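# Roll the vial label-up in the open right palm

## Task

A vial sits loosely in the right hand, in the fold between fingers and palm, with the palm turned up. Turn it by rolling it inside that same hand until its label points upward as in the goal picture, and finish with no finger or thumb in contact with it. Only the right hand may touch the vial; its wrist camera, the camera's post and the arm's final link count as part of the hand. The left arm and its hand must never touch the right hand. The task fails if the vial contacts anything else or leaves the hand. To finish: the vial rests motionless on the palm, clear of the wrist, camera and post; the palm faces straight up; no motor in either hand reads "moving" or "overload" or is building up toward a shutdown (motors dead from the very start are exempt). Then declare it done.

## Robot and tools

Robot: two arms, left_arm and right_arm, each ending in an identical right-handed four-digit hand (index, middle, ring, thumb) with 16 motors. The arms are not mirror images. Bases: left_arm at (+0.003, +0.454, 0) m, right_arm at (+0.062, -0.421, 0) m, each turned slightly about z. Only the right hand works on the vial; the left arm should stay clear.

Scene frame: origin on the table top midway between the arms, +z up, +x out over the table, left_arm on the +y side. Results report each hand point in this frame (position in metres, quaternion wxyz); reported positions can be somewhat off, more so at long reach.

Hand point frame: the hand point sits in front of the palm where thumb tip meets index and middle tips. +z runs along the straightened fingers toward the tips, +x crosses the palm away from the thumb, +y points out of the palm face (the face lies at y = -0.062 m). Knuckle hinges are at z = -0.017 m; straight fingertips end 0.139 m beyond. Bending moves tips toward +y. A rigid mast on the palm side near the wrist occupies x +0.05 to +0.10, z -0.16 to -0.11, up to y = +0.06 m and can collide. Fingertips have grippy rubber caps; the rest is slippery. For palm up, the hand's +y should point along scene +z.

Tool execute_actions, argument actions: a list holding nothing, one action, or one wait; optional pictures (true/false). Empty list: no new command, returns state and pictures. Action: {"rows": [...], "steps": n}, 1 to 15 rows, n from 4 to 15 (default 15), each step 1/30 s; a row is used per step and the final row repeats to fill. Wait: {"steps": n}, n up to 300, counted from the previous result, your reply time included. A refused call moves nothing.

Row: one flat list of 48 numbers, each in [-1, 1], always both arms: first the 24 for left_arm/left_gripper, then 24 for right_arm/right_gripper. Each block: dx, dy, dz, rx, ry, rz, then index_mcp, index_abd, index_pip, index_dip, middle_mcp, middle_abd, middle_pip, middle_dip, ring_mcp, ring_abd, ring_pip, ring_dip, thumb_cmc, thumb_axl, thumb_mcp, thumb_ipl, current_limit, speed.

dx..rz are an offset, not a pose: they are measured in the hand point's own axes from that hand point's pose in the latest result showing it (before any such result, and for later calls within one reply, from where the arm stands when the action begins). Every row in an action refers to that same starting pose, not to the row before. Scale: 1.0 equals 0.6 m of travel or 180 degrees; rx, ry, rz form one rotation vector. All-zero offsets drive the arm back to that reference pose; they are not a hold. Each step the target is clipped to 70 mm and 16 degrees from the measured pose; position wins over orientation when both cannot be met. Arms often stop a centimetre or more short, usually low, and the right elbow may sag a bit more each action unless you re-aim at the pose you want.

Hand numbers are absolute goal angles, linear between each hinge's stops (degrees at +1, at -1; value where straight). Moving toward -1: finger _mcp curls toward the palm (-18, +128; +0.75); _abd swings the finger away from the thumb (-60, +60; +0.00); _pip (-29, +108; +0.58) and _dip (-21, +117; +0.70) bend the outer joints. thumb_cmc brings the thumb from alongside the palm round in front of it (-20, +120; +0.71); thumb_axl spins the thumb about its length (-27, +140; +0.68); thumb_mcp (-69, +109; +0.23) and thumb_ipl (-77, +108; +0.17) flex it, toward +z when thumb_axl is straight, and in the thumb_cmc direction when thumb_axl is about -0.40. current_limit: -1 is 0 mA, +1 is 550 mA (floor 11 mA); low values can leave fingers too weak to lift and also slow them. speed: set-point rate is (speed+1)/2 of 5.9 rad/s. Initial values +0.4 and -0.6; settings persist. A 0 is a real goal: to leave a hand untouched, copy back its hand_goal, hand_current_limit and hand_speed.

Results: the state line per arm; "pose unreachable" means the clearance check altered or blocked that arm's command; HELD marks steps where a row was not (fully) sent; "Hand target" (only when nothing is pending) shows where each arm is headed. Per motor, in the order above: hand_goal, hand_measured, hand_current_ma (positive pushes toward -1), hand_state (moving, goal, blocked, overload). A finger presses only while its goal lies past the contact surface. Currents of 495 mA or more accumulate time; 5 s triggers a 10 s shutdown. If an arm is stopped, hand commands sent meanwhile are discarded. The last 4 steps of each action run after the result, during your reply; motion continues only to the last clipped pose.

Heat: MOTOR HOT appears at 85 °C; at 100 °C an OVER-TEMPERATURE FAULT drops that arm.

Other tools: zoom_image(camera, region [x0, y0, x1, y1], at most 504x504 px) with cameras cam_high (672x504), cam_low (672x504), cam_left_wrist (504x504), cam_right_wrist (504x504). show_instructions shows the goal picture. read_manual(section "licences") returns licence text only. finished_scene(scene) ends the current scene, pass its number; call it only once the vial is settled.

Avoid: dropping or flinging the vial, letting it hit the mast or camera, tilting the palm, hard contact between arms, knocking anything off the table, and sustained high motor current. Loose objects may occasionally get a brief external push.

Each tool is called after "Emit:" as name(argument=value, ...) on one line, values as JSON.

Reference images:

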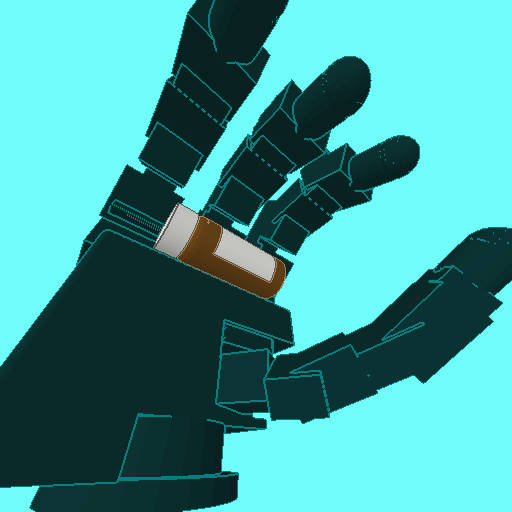

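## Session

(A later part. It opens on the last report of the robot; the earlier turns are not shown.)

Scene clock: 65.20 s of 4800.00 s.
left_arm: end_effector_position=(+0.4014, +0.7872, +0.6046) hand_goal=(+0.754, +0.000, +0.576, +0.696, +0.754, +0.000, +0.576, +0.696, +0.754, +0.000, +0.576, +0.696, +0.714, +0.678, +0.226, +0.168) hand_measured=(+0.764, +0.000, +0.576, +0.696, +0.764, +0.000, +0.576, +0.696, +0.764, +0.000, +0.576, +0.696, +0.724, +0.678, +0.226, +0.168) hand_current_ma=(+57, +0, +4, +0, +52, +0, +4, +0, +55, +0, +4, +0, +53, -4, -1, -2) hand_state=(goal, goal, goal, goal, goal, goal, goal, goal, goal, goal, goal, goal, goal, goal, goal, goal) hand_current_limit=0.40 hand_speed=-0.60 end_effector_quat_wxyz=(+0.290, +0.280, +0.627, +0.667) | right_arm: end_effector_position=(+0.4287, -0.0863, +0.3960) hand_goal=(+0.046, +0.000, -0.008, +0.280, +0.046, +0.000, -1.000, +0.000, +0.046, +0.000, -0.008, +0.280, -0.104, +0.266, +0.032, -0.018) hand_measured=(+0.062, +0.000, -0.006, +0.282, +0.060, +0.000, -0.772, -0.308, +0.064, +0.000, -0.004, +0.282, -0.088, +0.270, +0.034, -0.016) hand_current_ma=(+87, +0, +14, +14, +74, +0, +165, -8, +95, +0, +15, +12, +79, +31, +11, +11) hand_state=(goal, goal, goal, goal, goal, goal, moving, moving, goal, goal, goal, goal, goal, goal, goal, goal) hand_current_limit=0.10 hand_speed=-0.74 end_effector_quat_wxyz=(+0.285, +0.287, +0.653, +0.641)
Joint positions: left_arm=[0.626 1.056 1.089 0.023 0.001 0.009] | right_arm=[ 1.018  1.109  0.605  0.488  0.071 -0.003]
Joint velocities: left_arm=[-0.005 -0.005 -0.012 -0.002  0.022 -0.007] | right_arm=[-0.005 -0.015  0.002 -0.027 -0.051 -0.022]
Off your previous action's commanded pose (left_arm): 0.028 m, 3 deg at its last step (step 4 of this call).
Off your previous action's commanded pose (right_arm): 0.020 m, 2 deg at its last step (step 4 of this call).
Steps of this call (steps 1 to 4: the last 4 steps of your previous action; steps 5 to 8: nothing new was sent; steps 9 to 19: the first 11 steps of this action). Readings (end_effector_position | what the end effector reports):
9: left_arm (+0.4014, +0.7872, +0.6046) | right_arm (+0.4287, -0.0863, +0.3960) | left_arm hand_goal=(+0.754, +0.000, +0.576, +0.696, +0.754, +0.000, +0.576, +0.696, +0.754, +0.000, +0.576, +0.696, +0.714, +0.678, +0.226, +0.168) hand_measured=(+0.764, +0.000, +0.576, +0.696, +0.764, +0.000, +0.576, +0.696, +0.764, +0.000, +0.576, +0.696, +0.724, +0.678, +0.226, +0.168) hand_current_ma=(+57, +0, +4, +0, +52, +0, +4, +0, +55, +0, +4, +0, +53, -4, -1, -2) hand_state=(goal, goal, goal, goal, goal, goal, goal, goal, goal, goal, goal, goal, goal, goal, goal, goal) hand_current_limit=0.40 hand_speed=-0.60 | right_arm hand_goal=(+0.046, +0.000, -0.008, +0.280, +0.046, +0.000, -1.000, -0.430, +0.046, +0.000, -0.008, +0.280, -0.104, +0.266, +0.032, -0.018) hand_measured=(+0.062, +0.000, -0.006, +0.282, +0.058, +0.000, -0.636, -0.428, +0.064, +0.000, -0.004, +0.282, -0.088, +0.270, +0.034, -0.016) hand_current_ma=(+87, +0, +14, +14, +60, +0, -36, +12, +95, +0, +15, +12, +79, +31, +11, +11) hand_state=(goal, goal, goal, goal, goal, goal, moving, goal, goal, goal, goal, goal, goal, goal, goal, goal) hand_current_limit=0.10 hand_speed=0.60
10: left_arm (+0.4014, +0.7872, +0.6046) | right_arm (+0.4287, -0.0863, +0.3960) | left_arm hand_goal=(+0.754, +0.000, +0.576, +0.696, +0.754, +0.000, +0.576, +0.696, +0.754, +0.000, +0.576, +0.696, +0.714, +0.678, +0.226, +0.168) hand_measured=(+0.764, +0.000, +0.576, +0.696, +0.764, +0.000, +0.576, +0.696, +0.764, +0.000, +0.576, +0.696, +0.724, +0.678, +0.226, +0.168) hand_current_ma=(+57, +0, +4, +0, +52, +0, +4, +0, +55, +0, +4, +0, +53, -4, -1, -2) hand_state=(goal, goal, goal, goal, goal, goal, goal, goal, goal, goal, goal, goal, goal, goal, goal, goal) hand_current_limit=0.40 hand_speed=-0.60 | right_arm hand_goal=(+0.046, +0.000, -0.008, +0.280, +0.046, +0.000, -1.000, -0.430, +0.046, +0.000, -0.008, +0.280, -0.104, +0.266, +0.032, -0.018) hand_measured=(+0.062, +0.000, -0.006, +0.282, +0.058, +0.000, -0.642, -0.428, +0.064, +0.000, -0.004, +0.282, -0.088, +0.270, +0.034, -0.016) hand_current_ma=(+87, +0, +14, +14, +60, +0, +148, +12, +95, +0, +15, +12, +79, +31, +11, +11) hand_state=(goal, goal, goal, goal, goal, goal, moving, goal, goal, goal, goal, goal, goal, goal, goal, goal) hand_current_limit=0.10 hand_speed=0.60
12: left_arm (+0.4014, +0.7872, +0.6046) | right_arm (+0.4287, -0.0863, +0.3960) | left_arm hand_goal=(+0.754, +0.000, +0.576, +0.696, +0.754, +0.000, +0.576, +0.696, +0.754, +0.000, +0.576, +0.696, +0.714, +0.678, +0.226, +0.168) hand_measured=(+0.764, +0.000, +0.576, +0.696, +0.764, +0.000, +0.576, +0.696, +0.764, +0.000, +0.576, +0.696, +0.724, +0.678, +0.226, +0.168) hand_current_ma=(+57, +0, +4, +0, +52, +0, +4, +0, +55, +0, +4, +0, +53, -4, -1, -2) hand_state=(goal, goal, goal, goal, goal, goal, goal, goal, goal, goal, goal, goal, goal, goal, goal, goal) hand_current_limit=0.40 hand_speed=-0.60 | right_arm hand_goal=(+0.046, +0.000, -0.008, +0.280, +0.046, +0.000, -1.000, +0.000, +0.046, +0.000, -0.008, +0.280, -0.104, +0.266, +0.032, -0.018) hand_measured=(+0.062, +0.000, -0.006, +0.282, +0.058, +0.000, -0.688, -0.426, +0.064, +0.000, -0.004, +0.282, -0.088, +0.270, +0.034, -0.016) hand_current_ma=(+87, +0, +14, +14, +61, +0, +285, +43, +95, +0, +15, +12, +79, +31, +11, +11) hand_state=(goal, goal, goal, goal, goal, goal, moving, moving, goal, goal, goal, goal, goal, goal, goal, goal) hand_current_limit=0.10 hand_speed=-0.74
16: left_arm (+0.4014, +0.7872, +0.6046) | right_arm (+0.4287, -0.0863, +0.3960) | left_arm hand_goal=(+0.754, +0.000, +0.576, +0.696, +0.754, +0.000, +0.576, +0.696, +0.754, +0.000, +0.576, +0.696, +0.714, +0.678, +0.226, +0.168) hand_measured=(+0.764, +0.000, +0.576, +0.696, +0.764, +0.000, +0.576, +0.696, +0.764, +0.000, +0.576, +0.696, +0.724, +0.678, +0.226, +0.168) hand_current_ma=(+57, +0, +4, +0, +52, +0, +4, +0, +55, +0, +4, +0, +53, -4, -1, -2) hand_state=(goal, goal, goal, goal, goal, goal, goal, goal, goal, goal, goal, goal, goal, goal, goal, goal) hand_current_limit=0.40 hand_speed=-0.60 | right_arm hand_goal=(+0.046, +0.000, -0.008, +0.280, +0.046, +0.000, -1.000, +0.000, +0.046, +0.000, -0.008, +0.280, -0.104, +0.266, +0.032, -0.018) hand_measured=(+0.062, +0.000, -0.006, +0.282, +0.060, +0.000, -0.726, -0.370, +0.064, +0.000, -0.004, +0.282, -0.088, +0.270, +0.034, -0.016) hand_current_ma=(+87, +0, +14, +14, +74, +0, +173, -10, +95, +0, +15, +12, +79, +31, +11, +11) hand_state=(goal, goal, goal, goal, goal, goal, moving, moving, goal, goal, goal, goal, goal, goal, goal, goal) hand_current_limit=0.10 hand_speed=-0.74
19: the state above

Emit:
execute_actions(actions=[{"rows": [
[0,0.046,-0.010,-0.016,0,0,0.754,0,0.576,0.696,0.754,0,0.576,0.696,0.754,0,0.576,0.696,0.714,0.678,0.226,0.168,0.4,-0.6,0,0.033,0.0025,-0.0124,0,0,0.046,0,-0.008,0.28,0.046,0,-1.0,0.0,0.046,0,-0.008,0.28,-0.104,0.266,0.032,-0.018,0.1,-0.74],
[0,0.046,-0.010,-0.016,0,0,0.754,0,0.576,0.696,0.754,0,0.576,0.696,0.754,0,0.576,0.696,0.714,0.678,0.226,0.168,0.4,-0.6,0,0.033,0.0025,-0.0124,0,0,0.046,0,-0.008,0.28,0.046,0,-1.0,0.0,0.046,0,-0.008,0.28,-0.104,0.266,0.032,-0.018,0.1,-0.74],
[0,0.046,-0.010,-0.016,0,0,0.754,0,0.576,0.696,0.754,0,0.576,0.696,0.754,0,0.576,0.696,0.714,0.678,0.226,0.168,0.4,-0.6,0,0.033,0.0025,-0.0124,0,0,0.046,0,-0.008,0.28,0.046,0,-0.60,0.0,0.046,0,-0.008,0.28,-0.104,0.266,0.032,-0.018,0.7,-0.45],
[0,0.046,-0.010,-0.016,0,0,0.754,0,0.576,0.696,0.754,0,0.576,0.696,0.754,0,0.576,0.696,0.714,0.678,0.226,0.168,0.4,-0.6,0,0.033,0.0025,-0.0124,0,0,0.046,0,-0.008,0.28,0.046,0,-0.60,0.0,0.046,0,-0.008,0.28,-0.104,0.266,0.032,-0.018,0.7,-0.45],
[0,0.046,-0.010,-0.016,0,0,0.754,0,0.576,0.696,0.754,0,0.576,0.696,0.754,0,0.576,0.696,0.714,0.678,0.226,0.168,0.4,-0.6,0,0.033,0.0025,-0.0124,0,0,0.046,0,-0.008,0.28,0.046,0,-0.60,0.0,0.046,0,-0.008,0.28,-0.104,0.266,0.032,-0.018,0.7,-0.45],
[0,0.046,-0.010,-0.016,0,0,0.754,0,0.576,0.696,0.754,0,0.576,0.696,0.754,0,0.576,0.696,0.714,0.678,0.226,0.168,0.4,-0.6,0,0.033,0.0025,-0.0124,0,0,0.046,0,-0.008,0.28,0.046,0,-0.60,-0.46,0.046,0,-0.008,0.28,-0.104,0.266,0.032,-0.018,0.7,-0.45]
], "steps": 15}], pictures=true)

Scene clock: 66.07 s of 4800.00 s.
left_arm: end_effector_position=(+0.4014, +0.7872, +0.6046) hand_goal=(+0.754, +0.000, +0.576, +0.696, +0.754, +0.000, +0.576, +0.696, +0.754, +0.000, +0.576, +0.696, +0.714, +0.678, +0.226, +0.168) hand_measured=(+0.764, +0.000, +0.576, +0.696, +0.764, +0.000, +0.576, +0.696, +0.764, +0.000, +0.576, +0.696, +0.724, +0.678, +0.226, +0.168) hand_current_ma=(+57, +0, +4, +0, +52, +0, +4, +0, +55, +0, +4, +0, +53, -4, -1, -2) hand_state=(goal, goal, goal, goal, goal, goal, goal, goal, goal, goal, goal, goal, goal, goal, goal, goal) hand_current_limit=0.40 hand_speed=-0.60 end_effector_quat_wxyz=(+0.290, +0.280, +0.627, +0.667) | right_arm: end_effector_position=(+0.4287, -0.0863, +0.3960) hand_goal=(+0.046, +0.000, -0.008, +0.280, +0.046, +0.000, -0.600, -0.460, +0.046, +0.000, -0.008, +0.280, -0.104, +0.266, +0.032, -0.018) hand_measured=(+0.062, +0.000, -0.006, +0.282, +0.058, +0.000, -0.718, -0.156, +0.064, +0.000, -0.004, +0.282, -0.088, +0.270, +0.034, -0.016) hand_current_ma=(+87, +0, +14, +14, +60, +0, -92, +74, +95, +0, +15, +12, +79, +31, +11, +11) hand_state=(goal, goal, goal, goal, goal, goal, moving, moving, goal, goal, goal, goal, goal, goal, goal, goal) hand_current_limit=0.70 hand_speed=-0.45 end_effector_quat_wxyz=(+0.285, +0.287, +0.653, +0.641)
Joint positions: left_arm=[0.626 1.056 1.089 0.023 0.001 0.009] | right_arm=[ 1.018  1.109  0.605  0.488  0.071 -0.003]
Joint velocities: left_arm=[-0.005 -0.005 -0.007  0.007 -0.037  0.037] | right_arm=[-0.015  0.005  0.002  0.007 -0.037 -0.022]
Off your previous action's commanded pose (left_arm): 0.028 m, 3 deg at its last step (step 4 of this call).
Off your previous action's commanded pose (right_arm): 0.020 m, 2 deg at its last step (step 4 of this call).
Steps of this call (steps 1 to 4: the last 4 steps of your previous action; steps 5 to 15: nothing new was sent; steps 16 to 26: the first 11 steps of this action). Readings (end_effector_position | what the end effector reports):
16: left_arm (+0.4014, +0.7872, +0.6046) | right_arm (+0.4287, -0.0863, +0.3960) | left_arm hand_goal=(+0.754, +0.000, +0.576, +0.696, +0.754, +0.000, +0.576, +0.696, +0.754, +0.000, +0.576, +0.696, +0.714, +0.678, +0.226, +0.168) hand_measured=(+0.764, +0.000, +0.576, +0.696, +0.764, +0.000, +0.576, +0.696, +0.764, +0.000, +0.576, +0.696, +0.724, +0.678, +0.226, +0.168) hand_current_ma=(+57, +0, +4, +0, +52, +0, +4, +0, +55, +0, +4, +0, +53, -4, -1, -2) hand_state=(goal, goal, goal, goal, goal, goal, goal, goal, goal, goal, goal, goal, goal, goal, goal, goal) hand_current_limit=0.40 hand_speed=-0.60 | right_arm hand_goal=(+0.046, +0.000, -0.008, +0.280, +0.046, +0.000, -1.000, +0.000, +0.046, +0.000, -0.008, +0.280, -0.104, +0.266, +0.032, -0.018) hand_measured=(+0.062, +0.000, -0.006, +0.282, +0.060, +0.000, -0.974, +0.000, +0.064, +0.000, -0.004, +0.282, -0.088, +0.270, +0.034, -0.016) hand_current_ma=(+87, +0, +14, +14, +74, +0, +126, +10, +95, +0, +15, +12, +79, +31, +11, +11) hand_state=(goal, goal, goal, goal, goal, goal, moving, moving, goal, goal, goal, goal, goal, goal, goal, goal) hand_current_limit=0.10 hand_speed=-0.74
17: left_arm (+0.4014, +0.7872, +0.6046) | right_arm (+0.4287, -0.0863, +0.3960) | left_arm hand_goal=(+0.754, +0.000, +0.576, +0.696, +0.754, +0.000, +0.576, +0.696, +0.754, +0.000, +0.576, +0.696, +0.714, +0.678, +0.226, +0.168) hand_measured=(+0.764, +0.000, +0.576, +0.696, +0.764, +0.000, +0.576, +0.696, +0.764, +0.000, +0.576, +0.696, +0.724, +0.678, +0.226, +0.168) hand_current_ma=(+57, +0, +4, +0, +52, +0, +4, +0, +55, +0, +4, +0, +53, -4, -1, -2) hand_state=(goal, goal, goal, goal, goal, goal, goal, goal, goal, goal, goal, goal, goal, goal, goal, goal) hand_current_limit=0.40 hand_speed=-0.60 | right_arm hand_goal=(+0.046, +0.000, -0.008, +0.280, +0.046, +0.000, -1.000, +0.000, +0.046, +0.000, -0.008, +0.280, -0.104, +0.266, +0.032, -0.018) hand_measured=(+0.062, +0.000, -0.006, +0.282, +0.060, +0.000, -0.974, +0.000, +0.064, +0.000, -0.004, +0.282, -0.088, +0.270, +0.034, -0.016) hand_current_ma=(+87, +0, +14, +14, +74, +0, +128, +7, +95, +0, +15, +12, +79, +31, +11, +11) hand_state=(goal, goal, goal, goal, goal, goal, blocked, moving, goal, goal, goal, goal, goal, goal, goal, goal) hand_current_limit=0.10 hand_speed=-0.74
19: left_arm (+0.4014, +0.7872, +0.6046) | right_arm (+0.4287, -0.0863, +0.3960) | left_arm hand_goal=(+0.754, +0.000, +0.576, +0.696, +0.754, +0.000, +0.576, +0.696, +0.754, +0.000, +0.576, +0.696, +0.714, +0.678, +0.226, +0.168) hand_measured=(+0.764, +0.000, +0.576, +0.696, +0.764, +0.000, +0.576, +0.696, +0.764, +0.000, +0.576, +0.696, +0.724, +0.678, +0.226, +0.168) hand_current_ma=(+57, +0, +4, +0, +52, +0, +4, +0, +55, +0, +4, +0, +53, -4, -1, -2) hand_state=(goal, goal, goal, goal, goal, goal, goal, goal, goal, goal, goal, goal, goal, goal, goal, goal) hand_current_limit=0.40 hand_speed=-0.60 | right_arm hand_goal=(+0.046, +0.000, -0.008, +0.280, +0.046, +0.000, -0.600, +0.000, +0.046, +0.000, -0.008, +0.280, -0.104, +0.266, +0.032, -0.018) hand_measured=(+0.062, +0.000, -0.006, +0.282, +0.060, +0.000, -0.974, +0.002, +0.064, +0.000, -0.004, +0.282, -0.088, +0.270, +0.034, -0.016) hand_current_ma=(+87, +0, +14, +14, +74, +0, -45, +6, +95, +0, +15, +12, +79, +31, +11, +11) hand_state=(goal, goal, goal, goal, goal, goal, moving, goal, goal, goal, goal, goal, goal, goal, goal, goal) hand_current_limit=0.70 hand_speed=-0.45
23: left_arm (+0.4014, +0.7872, +0.6046) | right_arm (+0.4287, -0.0863, +0.3960) | left_arm hand_goal=(+0.754, +0.000, +0.576, +0.696, +0.754, +0.000, +0.576, +0.696, +0.754, +0.000, +0.576, +0.696, +0.714, +0.678, +0.226, +0.168) hand_measured=(+0.764, +0.000, +0.576, +0.696, +0.764, +0.000, +0.576, +0.696, +0.764, +0.000, +0.576, +0.696, +0.724, +0.678, +0.226, +0.168) hand_current_ma=(+57, +0, +4, +0, +52, +0, +4, +0, +55, +0, +4, +0, +53, -4, -1, -2) hand_state=(goal, goal, goal, goal, goal, goal, goal, goal, goal, goal, goal, goal, goal, goal, goal, goal) hand_current_limit=0.40 hand_speed=-0.60 | right_arm hand_goal=(+0.046, +0.000, -0.008, +0.280, +0.046, +0.000, -0.600, -0.460, +0.046, +0.000, -0.008, +0.280, -0.104, +0.266, +0.032, -0.018) hand_measured=(+0.062, +0.000, -0.006, +0.282, +0.058, +0.000, -0.846, -0.030, +0.064, +0.000, -0.004, +0.282, -0.088, +0.270, +0.034, -0.016) hand_current_ma=(+87, +0, +14, +14, +60, +0, -95, +93, +95, +0, +15, +12, +79, +31, +11, +11) hand_state=(goal, goal, goal, goal, goal, goal, moving, moving, goal, goal, goal, goal, goal, goal, goal, goal) hand_current_limit=0.70 hand_speed=-0.45
26: the state above

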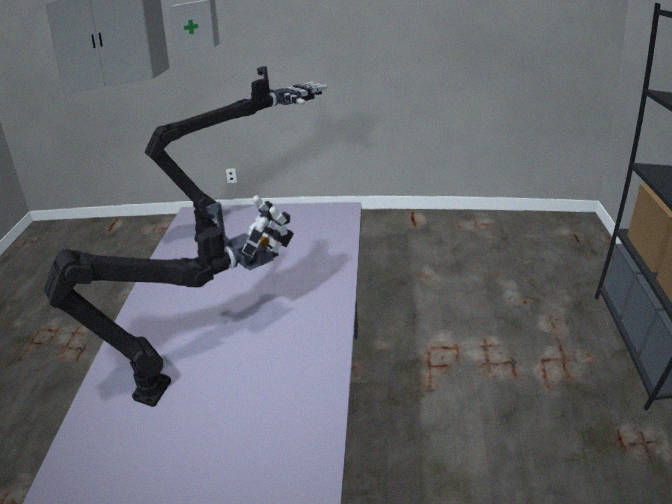

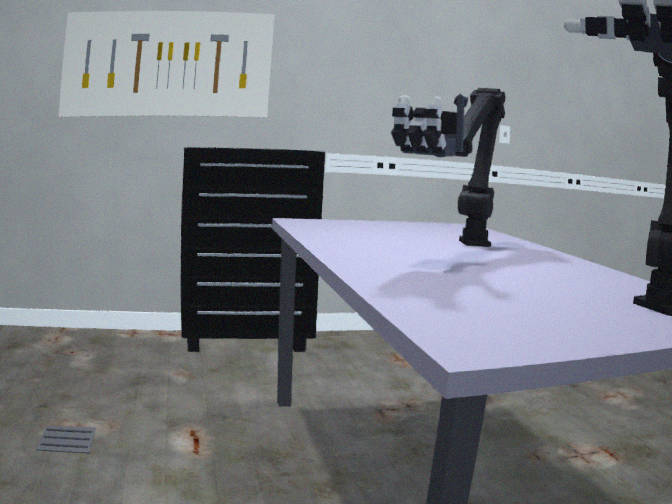

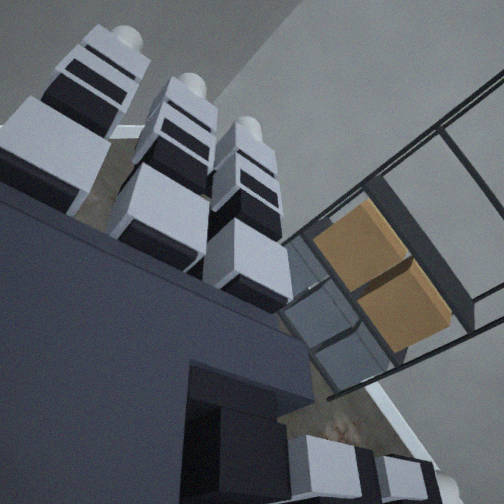

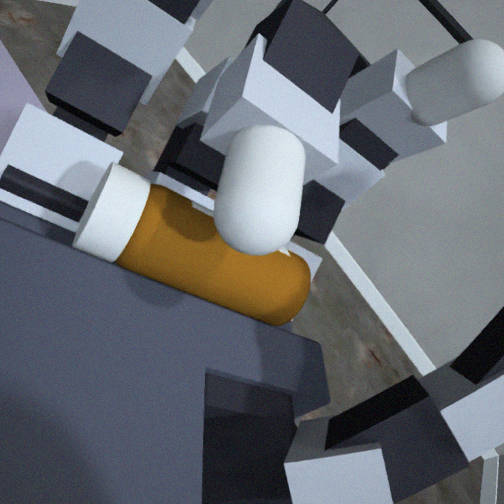

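Emit:
zoom_image(camera="cam_right_wrist", region=[60, 140, 340, 350])

Region (60, 140, 340, 350) of cam_right_wrist's 504x504 image, scaled by 1.800, with more detail than that image has; it fills the top 378 rows of this view, and the rest is white.

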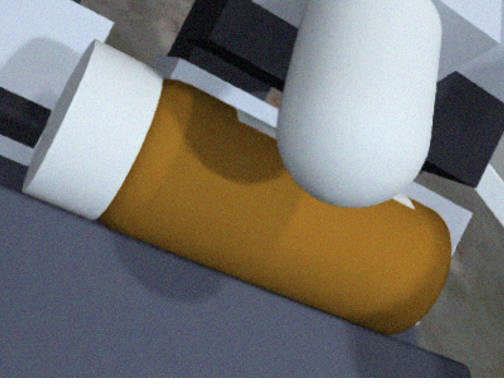

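Emit:
execute_actions(actions=[{"rows": [
[0,0.046,-0.010,-0.016,0,0,0.754,0,0.576,0.696,0.754,0,0.576,0.696,0.754,0,0.576,0.696,0.714,0.678,0.226,0.168,0.4,-0.6,0,0.033,0.0025,-0.0124,0,0,0.046,0,-0.008,0.28,0.046,0,-1.0,-0.46,0.046,0,-0.008,0.28,-0.104,0.266,0.032,-0.018,0.1,0.6],
[0,0.046,-0.010,-0.016,0,0,0.754,0,0.576,0.696,0.754,0,0.576,0.696,0.754,0,0.576,0.696,0.714,0.678,0.226,0.168,0.4,-0.6,0,0.033,0.0025,-0.0124,0,0,0.046,0,-0.008,0.28,0.046,0,-1.0,-0.46,0.046,0,-0.008,0.28,-0.104,0.266,0.032,-0.018,0.1,0.6],
[0,0.046,-0.010,-0.016,0,0,0.754,0,0.576,0.696,0.754,0,0.576,0.696,0.754,0,0.576,0.696,0.714,0.678,0.226,0.168,0.4,-0.6,0,0.033,0.0025,-0.0124,0,0,0.046,0,-0.008,0.28,0.046,0,-1.0,-0.46,0.046,0,-0.008,0.28,-0.104,0.266,0.032,-0.018,0.1,0.6],
[0,0.046,-0.010,-0.016,0,0,0.754,0,0.576,0.696,0.754,0,0.576,0.696,0.754,0,0.576,0.696,0.714,0.678,0.226,0.168,0.4,-0.6,0,0.033,0.0025,-0.0124,0,0,0.046,0,-0.008,0.28,0.046,0,-1.0,-0.07,0.046,0,-0.008,0.28,-0.104,0.266,0.032,-0.018,0.1,-0.74]
], "steps": 15}])

Emit:
execute_actions(actions=[{"steps": 14}], pictures=true)

Scene clock: 67.33 s of 4800.00 s.
left_arm: end_effector_position=(+0.4014, +0.7872, +0.6046) hand_goal=(+0.754, +0.000, +0.576, +0.696, +0.754, +0.000, +0.576, +0.696, +0.754, +0.000, +0.576, +0.696, +0.714, +0.678, +0.226, +0.168) hand_measured=(+0.764, +0.000, +0.576, +0.696, +0.764, +0.000, +0.576, +0.696, +0.764, +0.000, +0.576, +0.696, +0.724, +0.678, +0.226, +0.168) hand_current_ma=(+57, +0, +4, +0, +52, +0, +4, +0, +55, +0, +4, +0, +53, -4, -1, -2) hand_state=(goal, goal, goal, goal, goal, goal, goal, goal, goal, goal, goal, goal, goal, goal, goal, goal) hand_current_limit=0.40 hand_speed=-0.60 end_effector_quat_wxyz=(+0.290, +0.280, +0.627, +0.667) | right_arm: end_effector_position=(+0.4287, -0.0863, +0.3960) hand_goal=(+0.046, +0.000, -0.008, +0.280, +0.046, +0.000, -1.000, -0.070, +0.046, +0.000, -0.008, +0.280, -0.104, +0.266, +0.032, -0.018) hand_measured=(+0.062, +0.000, -0.006, +0.282, +0.062, +0.000, -0.750, -0.340, +0.064, +0.000, -0.004, +0.282, -0.088, +0.270, +0.034, -0.016) hand_current_ma=(+87, +0, +14, +14, +81, +0, +169, -15, +95, +0, +15, +12, +79, +31, +11, +11) hand_state=(goal, goal, goal, goal, goal, goal, moving, moving, goal, goal, goal, goal, goal, goal, goal, goal) hand_current_limit=0.10 hand_speed=-0.74 end_effector_quat_wxyz=(+0.285, +0.287, +0.653, +0.641)
Joint positions: left_arm=[0.626 1.056 1.089 0.023 0.001 0.009] | right_arm=[ 1.018  1.109  0.605  0.488  0.071 -0.003]
Joint velocities: left_arm=[-0.005 -0.015  0.027  0.007 -0.051  0.022] | right_arm=[-0.005 -0.005  0.002 -0.002 -0.007  0.051]
Off your previous action's commanded pose (left_arm): 0.028 m, 3 deg at its last step (step 4 of this call).
Off your previous action's commanded pose (right_arm): 0.020 m, 2 deg at its last step (step 4 of this call).
Steps of this call (steps 1 to 4: the last 4 steps of your previous action; steps 5 to 27: nothing new was sent; steps 28 to 38: the first 11 steps of this action). Readings (end_effector_position | what the end effector reports):
28: left_arm (+0.4014, +0.7872, +0.6046) | right_arm (+0.4287, -0.0863, +0.3960) | left_arm hand_goal=(+0.754, +0.000, +0.576, +0.696, +0.754, +0.000, +0.576, +0.696, +0.754, +0.000, +0.576, +0.696, +0.714, +0.678, +0.226, +0.168) hand_measured=(+0.764, +0.000, +0.576, +0.696, +0.764, +0.000, +0.576, +0.696, +0.764, +0.000, +0.576, +0.696, +0.724, +0.678, +0.226, +0.168) hand_current_ma=(+57, +0, +4, +0, +52, +0, +4, +0, +55, +0, +4, +0, +53, -4, -1, -2) hand_state=(goal, goal, goal, goal, goal, goal, goal, goal, goal, goal, goal, goal, goal, goal, goal, goal) hand_current_limit=0.40 hand_speed=-0.60 | right_arm hand_goal=(+0.046, +0.000, -0.008, +0.280, +0.046, +0.000, -1.000, -0.460, +0.046, +0.000, -0.008, +0.280, -0.104, +0.266, +0.032, -0.018) hand_measured=(+0.062, +0.000, -0.006, +0.282, +0.058, +0.000, -0.606, -0.458, +0.064, +0.000, -0.004, +0.282, -0.088, +0.270, +0.034, -0.016) hand_current_ma=(+87, +0, +14, +14, +60, +0, -35, +12, +95, +0, +15, +12, +79, +31, +11, +11) hand_state=(goal, goal, goal, goal, goal, goal, moving, goal, goal, goal, goal, goal, goal, goal, goal, goal) hand_current_limit=0.10 hand_speed=0.60
29: left_arm (+0.4014, +0.7872, +0.6046) | right_arm (+0.4287, -0.0863, +0.3960) | left_arm hand_goal=(+0.754, +0.000, +0.576, +0.696, +0.754, +0.000, +0.576, +0.696, +0.754, +0.000, +0.576, +0.696, +0.714, +0.678, +0.226, +0.168) hand_measured=(+0.764, +0.000, +0.576, +0.696, +0.764, +0.000, +0.576, +0.696, +0.764, +0.000, +0.576, +0.696, +0.724, +0.678, +0.226, +0.168) hand_current_ma=(+57, +0, +4, +0, +52, +0, +4, +0, +55, +0, +4, +0, +53, -4, -1, -2) hand_state=(goal, goal, goal, goal, goal, goal, goal, goal, goal, goal, goal, goal, goal, goal, goal, goal) hand_current_limit=0.40 hand_speed=-0.60 | right_arm hand_goal=(+0.046, +0.000, -0.008, +0.280, +0.046, +0.000, -1.000, -0.460, +0.046, +0.000, -0.008, +0.280, -0.104, +0.266, +0.032, -0.018) hand_measured=(+0.062, +0.000, -0.006, +0.282, +0.058, +0.000, -0.610, -0.458, +0.064, +0.000, -0.004, +0.282, -0.088, +0.270, +0.034, -0.016) hand_current_ma=(+87, +0, +14, +14, +60, +0, +148, +12, +95, +0, +15, +12, +79, +31, +11, +11) hand_state=(goal, goal, goal, goal, goal, goal, moving, goal, goal, goal, goal, goal, goal, goal, goal, goal) hand_current_limit=0.10 hand_speed=0.60
31: left_arm (+0.4014, +0.7872, +0.6046) | right_arm (+0.4287, -0.0863, +0.3960) | left_arm hand_goal=(+0.754, +0.000, +0.576, +0.696, +0.754, +0.000, +0.576, +0.696, +0.754, +0.000, +0.576, +0.696, +0.714, +0.678, +0.226, +0.168) hand_measured=(+0.764, +0.000, +0.576, +0.696, +0.764, +0.000, +0.576, +0.696, +0.764, +0.000, +0.576, +0.696, +0.724, +0.678, +0.226, +0.168) hand_current_ma=(+57, +0, +4, +0, +52, +0, +4, +0, +55, +0, +4, +0, +53, -4, -1, -2) hand_state=(goal, goal, goal, goal, goal, goal, goal, goal, goal, goal, goal, goal, goal, goal, goal, goal) hand_current_limit=0.40 hand_speed=-0.60 | right_arm hand_goal=(+0.046, +0.000, -0.008, +0.280, +0.046, +0.000, -1.000, -0.070, +0.046, +0.000, -0.008, +0.280, -0.104, +0.266, +0.032, -0.018) hand_measured=(+0.062, +0.000, -0.006, +0.282, +0.058, +0.000, -0.666, -0.458, +0.064, +0.000, -0.004, +0.282, -0.088, +0.270, +0.034, -0.016) hand_current_ma=(+87, +0, +14, +14, +60, +0, +163, +21, +95, +0, +15, +12, +79, +31, +11, +11) hand_state=(goal, goal, goal, goal, goal, goal, moving, moving, goal, goal, goal, goal, goal, goal, goal, goal) hand_current_limit=0.10 hand_speed=-0.74
35: left_arm (+0.4014, +0.7872, +0.6046) | right_arm (+0.4287, -0.0863, +0.3960) | left_arm hand_goal=(+0.754, +0.000, +0.576, +0.696, +0.754, +0.000, +0.576, +0.696, +0.754, +0.000, +0.576, +0.696, +0.714, +0.678, +0.226, +0.168) hand_measured=(+0.764, +0.000, +0.576, +0.696, +0.764, +0.000, +0.576, +0.696, +0.764, +0.000, +0.576, +0.696, +0.724, +0.678, +0.226, +0.168) hand_current_ma=(+57, +0, +4, +0, +52, +0, +4, +0, +55, +0, +4, +0, +53, -4, -1, -2) hand_state=(goal, goal, goal, goal, goal, goal, goal, goal, goal, goal, goal, goal, goal, goal, goal, goal) hand_current_limit=0.40 hand_speed=-0.60 | right_arm hand_goal=(+0.046, +0.000, -0.008, +0.280, +0.046, +0.000, -1.000, -0.070, +0.046, +0.000, -0.008, +0.280, -0.104, +0.266, +0.032, -0.018) hand_measured=(+0.062, +0.000, -0.006, +0.282, +0.062, +0.000, -0.706, -0.402, +0.064, +0.000, -0.004, +0.282, -0.088, +0.270, +0.034, -0.016) hand_current_ma=(+87, +0, +14, +14, +81, +0, +176, -15, +95, +0, +15, +12, +79, +31, +11, +11) hand_state=(goal, goal, goal, goal, goal, goal, moving, moving, goal, goal, goal, goal, goal, goal, goal, goal) hand_current_limit=0.10 hand_speed=-0.74
38: the state above

Scene clock: 67.80 s of 4800.00 s.
left_arm: end_effector_position=(+0.4014, +0.7872, +0.6046) hand_goal=(+0.754, +0.000, +0.576, +0.696, +0.754, +0.000, +0.576, +0.696, +0.754, +0.000, +0.576, +0.696, +0.714, +0.678, +0.226, +0.168) hand_measured=(+0.764, +0.000, +0.576, +0.696, +0.764, +0.000, +0.576, +0.696, +0.764, +0.000, +0.576, +0.696, +0.724, +0.678, +0.226, +0.168) hand_current_ma=(+57, +0, +4, +0, +52, +0, +4, +0, +55, +0, +4, +0, +53, -4, -1, -2) hand_state=(goal, goal, goal, goal, goal, goal, goal, goal, goal, goal, goal, goal, goal, goal, goal, goal) hand_current_limit=0.40 hand_speed=-0.60 end_effector_quat_wxyz=(+0.290, +0.280, +0.627, +0.667) | right_arm: end_effector_position=(+0.4287, -0.0863, +0.3960) hand_goal=(+0.046, +0.000, -0.008, +0.280, +0.046, +0.000, -1.000, -0.070, +0.046, +0.000, -0.008, +0.280, -0.104, +0.266, +0.032, -0.018) hand_measured=(+0.062, +0.000, -0.006, +0.282, +0.062, +0.000, -0.938, -0.066, +0.064, +0.000, -0.004, +0.282, -0.088, +0.270, +0.034, -0.016) hand_current_ma=(+87, +0, +14, +14, +88, +0, +292, +44, +95, +0, +15, +12, +79, +31, +11, +11) hand_state=(goal, goal, goal, goal, moving, goal, moving, moving, goal, goal, goal, goal, goal, goal, goal, goal) hand_current_limit=0.10 hand_speed=-0.74 end_effector_quat_wxyz=(+0.285, +0.287, +0.653, +0.641)
Joint positions: left_arm=[0.626 1.056 1.089 0.023 0.001 0.009] | right_arm=[ 1.018  1.109  0.605  0.488  0.071 -0.003]
Joint velocities: left_arm=[-0.005  0.005  0.012  0.002 -0.066  0.022] | right_arm=[ 0.005 -0.005 -0.017 -0.002 -0.022 -0.037]
Hand target (left_arm): +0.395, +0.782, +0.631; +0.296, +0.272, +0.611, +0.682
Hand target (right_arm): +0.430, -0.086, +0.416; +0.290, +0.281, +0.640, +0.653
Off the commanded pose (left_arm): 0.028 m, 3 deg.
Off the commanded pose (right_arm): 0.020 m, 2 deg.
Kept back: nothing.
Steps of this call (steps 1 to 4: the last 4 steps of your previous action; steps 5 to 14: nothing new was sent). Readings (end_effector_position | what the end effector reports):
1: left_arm (+0.4014, +0.7872, +0.6046) | right_arm (+0.4287, -0.0863, +0.3960) | left_arm hand_goal=(+0.754, +0.000, +0.576, +0.696, +0.754, +0.000, +0.576, +0.696, +0.754, +0.000, +0.576, +0.696, +0.714, +0.678, +0.226, +0.168) hand_measured=(+0.764, +0.000, +0.576, +0.696, +0.764, +0.000, +0.576, +0.696, +0.764, +0.000, +0.576, +0.696, +0.724, +0.678, +0.226, +0.168) hand_current_ma=(+57, +0, +4, +0, +52, +0, +4, +0, +55, +0, +4, +0, +53, -4, -1, -2) hand_state=(goal, goal, goal, goal, goal, goal, goal, goal, goal, goal, goal, goal, goal, goal, goal, goal) hand_current_limit=0.40 hand_speed=-0.60 | right_arm hand_goal=(+0.046, +0.000, -0.008, +0.280, +0.046, +0.000, -1.000, -0.070, +0.046, +0.000, -0.008, +0.280, -0.104, +0.266, +0.032, -0.018) hand_measured=(+0.062, +0.000, -0.006, +0.282, +0.062, +0.000, -0.764, -0.318, +0.064, +0.000, -0.004, +0.282, -0.088, +0.270, +0.034, -0.016) hand_current_ma=(+87, +0, +14, +14, +81, +0, +168, -14, +95, +0, +15, +12, +79, +31, +11, +11) hand_state=(goal, goal, goal, goal, goal, goal, moving, moving, goal, goal, goal, goal, goal, goal, goal, goal) hand_current_limit=0.10 hand_speed=-0.74
2: left_arm (+0.4014, +0.7872, +0.6046) | right_arm (+0.4287, -0.0863, +0.3960) | left_arm hand_goal=(+0.754, +0.000, +0.576, +0.696, +0.754, +0.000, +0.576, +0.696, +0.754, +0.000, +0.576, +0.696, +0.714, +0.678, +0.226, +0.168) hand_measured=(+0.764, +0.000, +0.576, +0.696, +0.764, +0.000, +0.576, +0.696, +0.764, +0.000, +0.576, +0.696, +0.724, +0.678, +0.226, +0.168) hand_current_ma=(+57, +0, +4, +0, +52, +0, +4, +0, +55, +0, +4, +0, +53, -4, -1, -2) hand_state=(goal, goal, goal, goal, goal, goal, goal, goal, goal, goal, goal, goal, goal, goal, goal, goal) hand_current_limit=0.40 hand_speed=-0.60 | right_arm hand_goal=(+0.046, +0.000, -0.008, +0.280, +0.046, +0.000, -1.000, -0.070, +0.046, +0.000, -0.008, +0.280, -0.104, +0.266, +0.032, -0.018) hand_measured=(+0.062, +0.000, -0.006, +0.282, +0.062, +0.000, -0.780, -0.298, +0.064, +0.000, -0.004, +0.282, -0.088, +0.270, +0.034, -0.016) hand_current_ma=(+87, +0, +14, +14, +81, +0, +167, -13, +95, +0, +15, +12, +79, +31, +11, +11) hand_state=(goal, goal, goal, goal, goal, goal, moving, moving, goal, goal, goal, goal, goal, goal, goal, goal) hand_current_limit=0.10 hand_speed=-0.74
4: left_arm (+0.4014, +0.7872, +0.6046) | right_arm (+0.4287, -0.0863, +0.3960) | left_arm hand_goal=(+0.754, +0.000, +0.576, +0.696, +0.754, +0.000, +0.576, +0.696, +0.754, +0.000, +0.576, +0.696, +0.714, +0.678, +0.226, +0.168) hand_measured=(+0.764, +0.000, +0.576, +0.696, +0.764, +0.000, +0.576, +0.696, +0.764, +0.000, +0.576, +0.696, +0.724, +0.678, +0.226, +0.168) hand_current_ma=(+57, +0, +4, +0, +52, +0, +4, +0, +55, +0, +4, +0, +53, -4, -1, -2) hand_state=(goal, goal, goal, goal, goal, goal, goal, goal, goal, goal, goal, goal, goal, goal, goal, goal) hand_current_limit=0.40 hand_speed=-0.60 | right_arm hand_goal=(+0.046, +0.000, -0.008, +0.280, +0.046, +0.000, -1.000, -0.070, +0.046, +0.000, -0.008, +0.280, -0.104, +0.266, +0.032, -0.018) hand_measured=(+0.062, +0.000, -0.006, +0.282, +0.062, +0.000, -0.812, -0.254, +0.064, +0.000, -0.004, +0.282, -0.088, +0.270, +0.034, -0.016) hand_current_ma=(+87, +0, +14, +14, +81, +0, +166, -12, +95, +0, +15, +12, +79, +31, +11, +11) hand_state=(goal, goal, goal, goal, goal, goal, moving, moving, goal, goal, goal, goal, goal, goal, goal, goal) hand_current_limit=0.10 hand_speed=-0.74
8: left_arm (+0.4014, +0.7872, +0.6046) | right_arm (+0.4287, -0.0863, +0.3960) | left_arm hand_goal=(+0.754, +0.000, +0.576, +0.696, +0.754, +0.000, +0.576, +0.696, +0.754, +0.000, +0.576, +0.696, +0.714, +0.678, +0.226, +0.168) hand_measured=(+0.764, +0.000, +0.576, +0.696, +0.764, +0.000, +0.576, +0.696, +0.764, +0.000, +0.576, +0.696, +0.724, +0.678, +0.226, +0.168) hand_current_ma=(+57, +0, +4, +0, +52, +0, +4, +0, +55, +0, +4, +0, +53, -4, -1, -2) hand_state=(goal, goal, goal, goal, goal, goal, goal, goal, goal, goal, goal, goal, goal, goal, goal, goal) hand_current_limit=0.40 hand_speed=-0.60 | right_arm hand_goal=(+0.046, +0.000, -0.008, +0.280, +0.046, +0.000, -1.000, -0.070, +0.046, +0.000, -0.008, +0.280, -0.104, +0.266, +0.032, -0.018) hand_measured=(+0.062, +0.000, -0.006, +0.282, +0.062, +0.000, -0.870, -0.170, +0.064, +0.000, -0.004, +0.282, -0.088, +0.270, +0.034, -0.016) hand_current_ma=(+87, +0, +14, +14, +81, +0, +185, -12, +95, +0, +15, +12, +79, +31, +11, +11) hand_state=(goal, goal, goal, goal, goal, goal, moving, moving, goal, goal, goal, goal, goal, goal, goal, goal) hand_current_limit=0.10 hand_speed=-0.74
14: the state above

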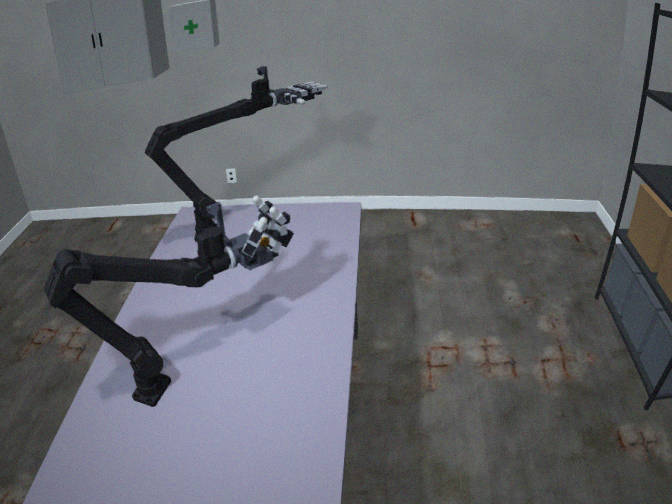

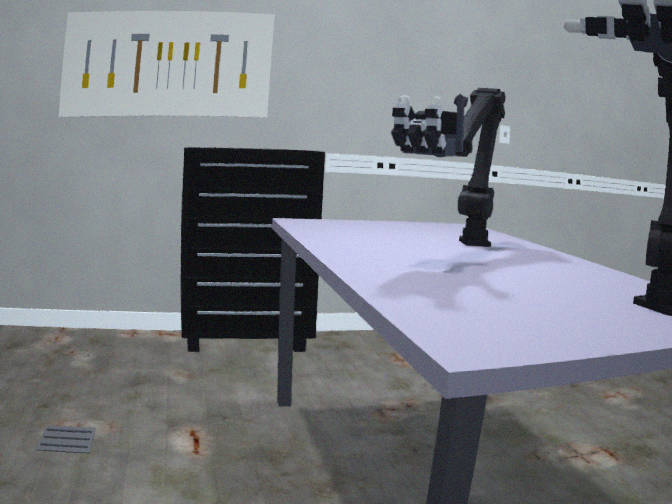

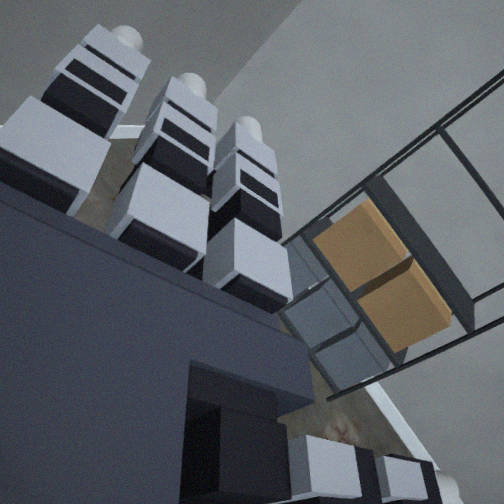

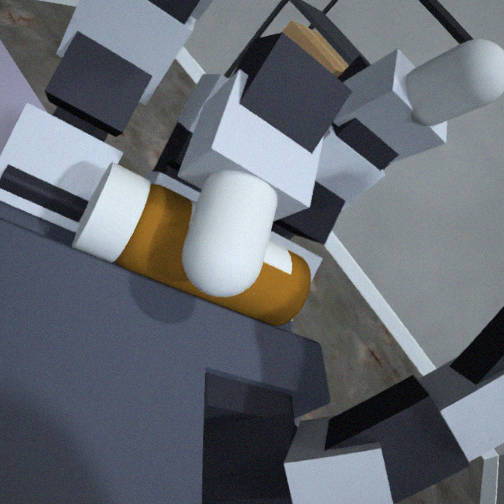

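Emit:
zoom_image(camera="cam_right_wrist", region=[60, 140, 340, 350])

Region (60, 140, 340, 350) of cam_right_wrist's 504x504 image, scaled by 1.800, with more detail than that image has; it fills the top 378 rows of this view, and the rest is white.

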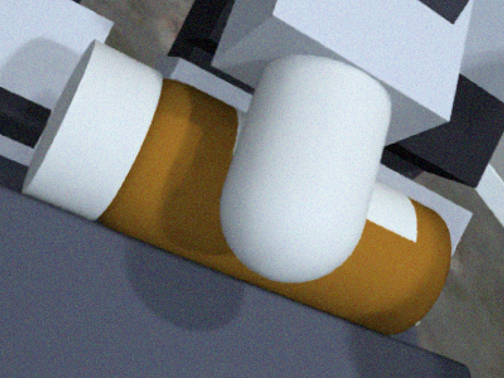

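Emit:
execute_actions(actions=[{"rows": [
[0,0.046,-0.010,-0.016,0,0,0.754,0,0.576,0.696,0.754,0,0.576,0.696,0.754,0,0.576,0.696,0.714,0.678,0.226,0.168,0.4,-0.6,0,0.033,0.0025,-0.0124,0,0,0.046,0,-0.008,0.28,0.046,0,-0.94,-0.07,0.046,0,-0.008,0.28,-0.104,0.266,0.032,-0.018,0.1,0.0],
[0,0.046,-0.010,-0.016,0,0,0.754,0,0.576,0.696,0.754,0,0.576,0.696,0.754,0,0.576,0.696,0.714,0.678,0.226,0.168,0.4,-0.6,0,0.033,0.0025,-0.0124,0,0,0.046,0,-0.008,0.28,0.046,0,-0.61,-0.07,0.046,0,-0.008,0.28,-0.104,0.266,0.032,-0.018,0.7,-0.45],
[0,0.046,-0.010,-0.016,0,0,0.754,0,0.576,0.696,0.754,0,0.576,0.696,0.754,0,0.576,0.696,0.714,0.678,0.226,0.168,0.4,-0.6,0,0.033,0.0025,-0.0124,0,0,0.046,0,-0.008,0.28,0.046,0,-0.61,-0.07,0.046,0,-0.008,0.28,-0.104,0.266,0.032,-0.018,0.7,-0.45],
[0,0.046,-0.010,-0.016,0,0,0.754,0,0.576,0.696,0.754,0,0.576,0.696,0.754,0,0.576,0.696,0.714,0.678,0.226,0.168,0.4,-0.6,0,0.033,0.0025,-0.0124,0,0,0.046,0,-0.008,0.28,0.046,0,-0.61,-0.46,0.046,0,-0.008,0.28,-0.104,0.266,0.032,-0.018,0.7,-0.45]
], "steps": 15}], pictures=true)

Scene clock: 69.23 s of 4800.00 s.
left_arm: end_effector_position=(+0.4014, +0.7872, +0.6046) hand_goal=(+0.754, +0.000, +0.576, +0.696, +0.754, +0.000, +0.576, +0.696, +0.754, +0.000, +0.576, +0.696, +0.714, +0.678, +0.226, +0.168) hand_measured=(+0.764, +0.000, +0.576, +0.696, +0.764, +0.000, +0.576, +0.696, +0.764, +0.000, +0.576, +0.696, +0.724, +0.678, +0.226, +0.168) hand_current_ma=(+57, +0, +4, +0, +52, +0, +4, +0, +55, +0, +4, +0, +53, -4, -1, -2) hand_state=(goal, goal, goal, goal, goal, goal, goal, goal, goal, goal, goal, goal, goal, goal, goal, goal) hand_current_limit=0.40 hand_speed=-0.60 end_effector_quat_wxyz=(+0.290, +0.280, +0.627, +0.667) | right_arm: end_effector_position=(+0.4287, -0.0863, +0.3960) hand_goal=(+0.046, +0.000, -0.008, +0.280, +0.046, +0.000, -0.610, -0.460, +0.046, +0.000, -0.008, +0.280, -0.104, +0.266, +0.032, -0.018) hand_measured=(+0.062, +0.000, -0.006, +0.282, +0.058, +0.000, -0.630, -0.316, +0.064, +0.000, -0.004, +0.282, -0.088, +0.270, +0.034, -0.016) hand_current_ma=(+87, +0, +14, +14, +61, +0, -1, +74, +95, +0, +15, +12, +79, +31, +11, +11) hand_state=(goal, goal, goal, goal, goal, goal, moving, moving, goal, goal, goal, goal, goal, goal, goal, goal) hand_current_limit=0.70 hand_speed=-0.45 end_effector_quat_wxyz=(+0.285, +0.287, +0.653, +0.641)
Joint positions: left_arm=[0.626 1.056 1.089 0.023 0.001 0.009] | right_arm=[ 1.018  1.109  0.605  0.488  0.071 -0.003]
Joint velocities: left_arm=[-0.005 -0.015  0.002  0.002 -0.066 -0.037] | right_arm=[-0.005 -0.015 -0.002  0.007 -0.007  0.037]
Steps of this call (steps 1 to 32: nothing new was sent; steps 33 to 43: the first 11 steps of this action). Readings (end_effector_position | what the end effector reports):
33: left_arm (+0.4014, +0.7872, +0.6046) | right_arm (+0.4287, -0.0863, +0.3960) | left_arm hand_goal=(+0.754, +0.000, +0.576, +0.696, +0.754, +0.000, +0.576, +0.696, +0.754, +0.000, +0.576, +0.696, +0.714, +0.678, +0.226, +0.168) hand_measured=(+0.764, +0.000, +0.576, +0.696, +0.764, +0.000, +0.576, +0.696, +0.764, +0.000, +0.576, +0.696, +0.724, +0.678, +0.226, +0.168) hand_current_ma=(+57, +0, +4, +0, +52, +0, +4, +0, +55, +0, +4, +0, +53, -4, -1, -2) hand_state=(goal, goal, goal, goal, goal, goal, goal, goal, goal, goal, goal, goal, goal, goal, goal, goal) hand_current_limit=0.40 hand_speed=-0.60 | right_arm hand_goal=(+0.046, +0.000, -0.008, +0.280, +0.046, +0.000, -0.940, -0.070, +0.046, +0.000, -0.008, +0.280, -0.104, +0.266, +0.032, -0.018) hand_measured=(+0.062, +0.000, -0.006, +0.282, +0.062, +0.000, -0.942, -0.062, +0.064, +0.000, -0.004, +0.282, -0.088, +0.270, +0.034, -0.016) hand_current_ma=(+87, +0, +14, +14, +91, +0, +301, +41, +95, +0, +15, +12, +79, +31, +11, +11) hand_state=(goal, goal, goal, goal, goal, goal, moving, goal, goal, goal, goal, goal, goal, goal, goal, goal) hand_current_limit=0.10 hand_speed=0.00
34: left_arm (+0.4014, +0.7872, +0.6046) | right_arm (+0.4287, -0.0863, +0.3960) | left_arm hand_goal=(+0.754, +0.000, +0.576, +0.696, +0.754, +0.000, +0.576, +0.696, +0.754, +0.000, +0.576, +0.696, +0.714, +0.678, +0.226, +0.168) hand_measured=(+0.764, +0.000, +0.576, +0.696, +0.764, +0.000, +0.576, +0.696, +0.764, +0.000, +0.576, +0.696, +0.724, +0.678, +0.226, +0.168) hand_current_ma=(+57, +0, +4, +0, +52, +0, +4, +0, +55, +0, +4, +0, +53, -4, -1, -2) hand_state=(goal, goal, goal, goal, goal, goal, goal, goal, goal, goal, goal, goal, goal, goal, goal, goal) hand_current_limit=0.40 hand_speed=-0.60 | right_arm hand_goal=(+0.046, +0.000, -0.008, +0.280, +0.046, +0.000, -0.610, -0.070, +0.046, +0.000, -0.008, +0.280, -0.104, +0.266, +0.032, -0.018) hand_measured=(+0.062, +0.000, -0.006, +0.282, +0.062, +0.000, -0.940, -0.062, +0.064, +0.000, -0.004, +0.282, -0.088, +0.270, +0.034, -0.016) hand_current_ma=(+87, +0, +14, +14, +91, +0, +38, +41, +95, +0, +15, +12, +79, +31, +11, +11) hand_state=(goal, goal, goal, goal, goal, goal, moving, goal, goal, goal, goal, goal, goal, goal, goal, goal) hand_current_limit=0.70 hand_speed=-0.45
36: left_arm (+0.4014, +0.7872, +0.6046) | right_arm (+0.4287, -0.0863, +0.3960) | left_arm hand_goal=(+0.754, +0.000, +0.576, +0.696, +0.754, +0.000, +0.576, +0.696, +0.754, +0.000, +0.576, +0.696, +0.714, +0.678, +0.226, +0.168) hand_measured=(+0.764, +0.000, +0.576, +0.696, +0.764, +0.000, +0.576, +0.696, +0.764, +0.000, +0.576, +0.696, +0.724, +0.678, +0.226, +0.168) hand_current_ma=(+57, +0, +4, +0, +52, +0, +4, +0, +55, +0, +4, +0, +53, -4, -1, -2) hand_state=(goal, goal, goal, goal, goal, goal, goal, goal, goal, goal, goal, goal, goal, goal, goal, goal) hand_current_limit=0.40 hand_speed=-0.60 | right_arm hand_goal=(+0.046, +0.000, -0.008, +0.280, +0.046, +0.000, -0.610, -0.460, +0.046, +0.000, -0.008, +0.280, -0.104, +0.266, +0.032, -0.018) hand_measured=(+0.062, +0.000, -0.006, +0.282, +0.060, +0.000, -0.904, -0.066, +0.064, +0.000, -0.004, +0.282, -0.088, +0.270, +0.034, -0.016) hand_current_ma=(+87, +0, +14, +14, +57, +0, -103, +12, +95, +0, +15, +12, +79, +31, +11, +11) hand_state=(goal, goal, goal, goal, moving, goal, moving, moving, goal, goal, goal, goal, goal, goal, goal, goal) hand_current_limit=0.70 hand_speed=-0.45
40: left_arm (+0.4014, +0.7872, +0.6046) | right_arm (+0.4287, -0.0863, +0.3960) | left_arm hand_goal=(+0.754, +0.000, +0.576, +0.696, +0.754, +0.000, +0.576, +0.696, +0.754, +0.000, +0.576, +0.696, +0.714, +0.678, +0.226, +0.168) hand_measured=(+0.764, +0.000, +0.576, +0.696, +0.764, +0.000, +0.576, +0.696, +0.764, +0.000, +0.576, +0.696, +0.724, +0.678, +0.226, +0.168) hand_current_ma=(+57, +0, +4, +0, +52, +0, +4, +0, +55, +0, +4, +0, +53, -4, -1, -2) hand_state=(goal, goal, goal, goal, goal, goal, goal, goal, goal, goal, goal, goal, goal, goal, goal, goal) hand_current_limit=0.40 hand_speed=-0.60 | right_arm hand_goal=(+0.046, +0.000, -0.008, +0.280, +0.046, +0.000, -0.610, -0.460, +0.046, +0.000, -0.008, +0.280, -0.104, +0.266, +0.032, -0.018) hand_measured=(+0.062, +0.000, -0.006, +0.282, +0.058, +0.000, -0.742, -0.182, +0.064, +0.000, -0.004, +0.282, -0.088, +0.270, +0.034, -0.016) hand_current_ma=(+87, +0, +14, +14, +61, +0, -92, +75, +95, +0, +15, +12, +79, +31, +11, +11) hand_state=(goal, goal, goal, goal, goal, goal, moving, moving, goal, goal, goal, goal, goal, goal, goal, goal) hand_current_limit=0.70 hand_speed=-0.45
43: the state above

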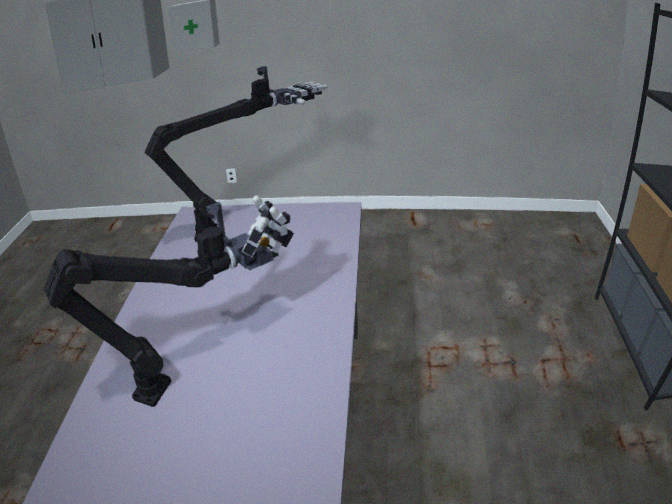

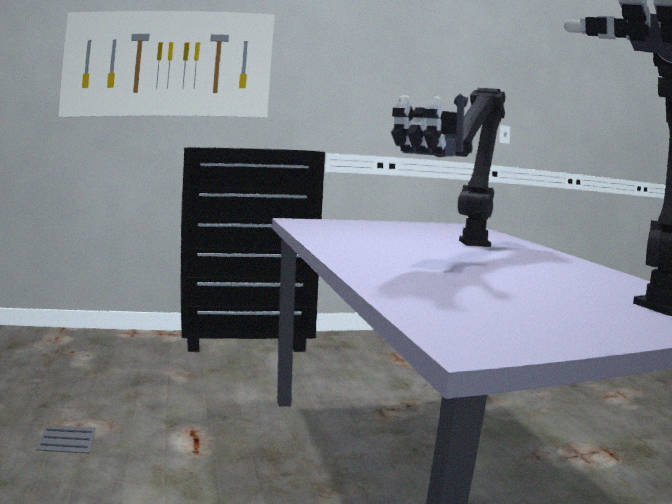

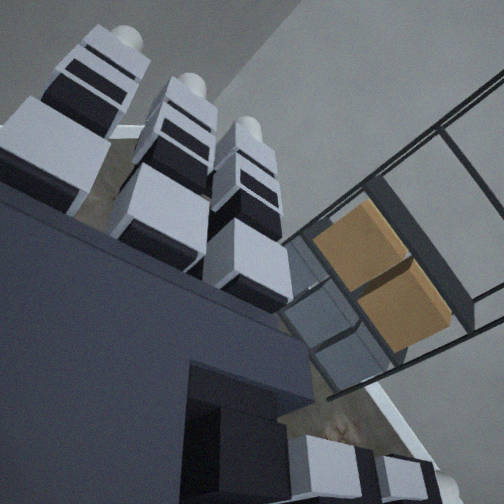

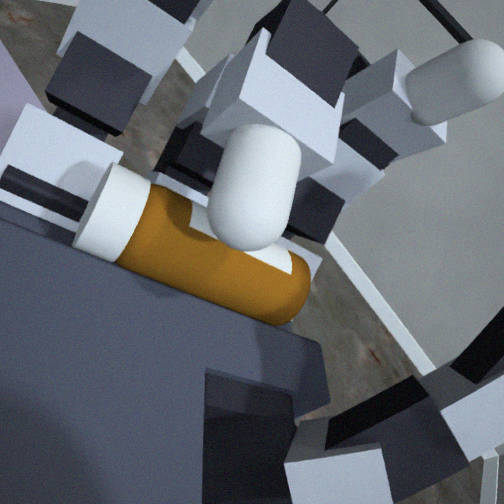

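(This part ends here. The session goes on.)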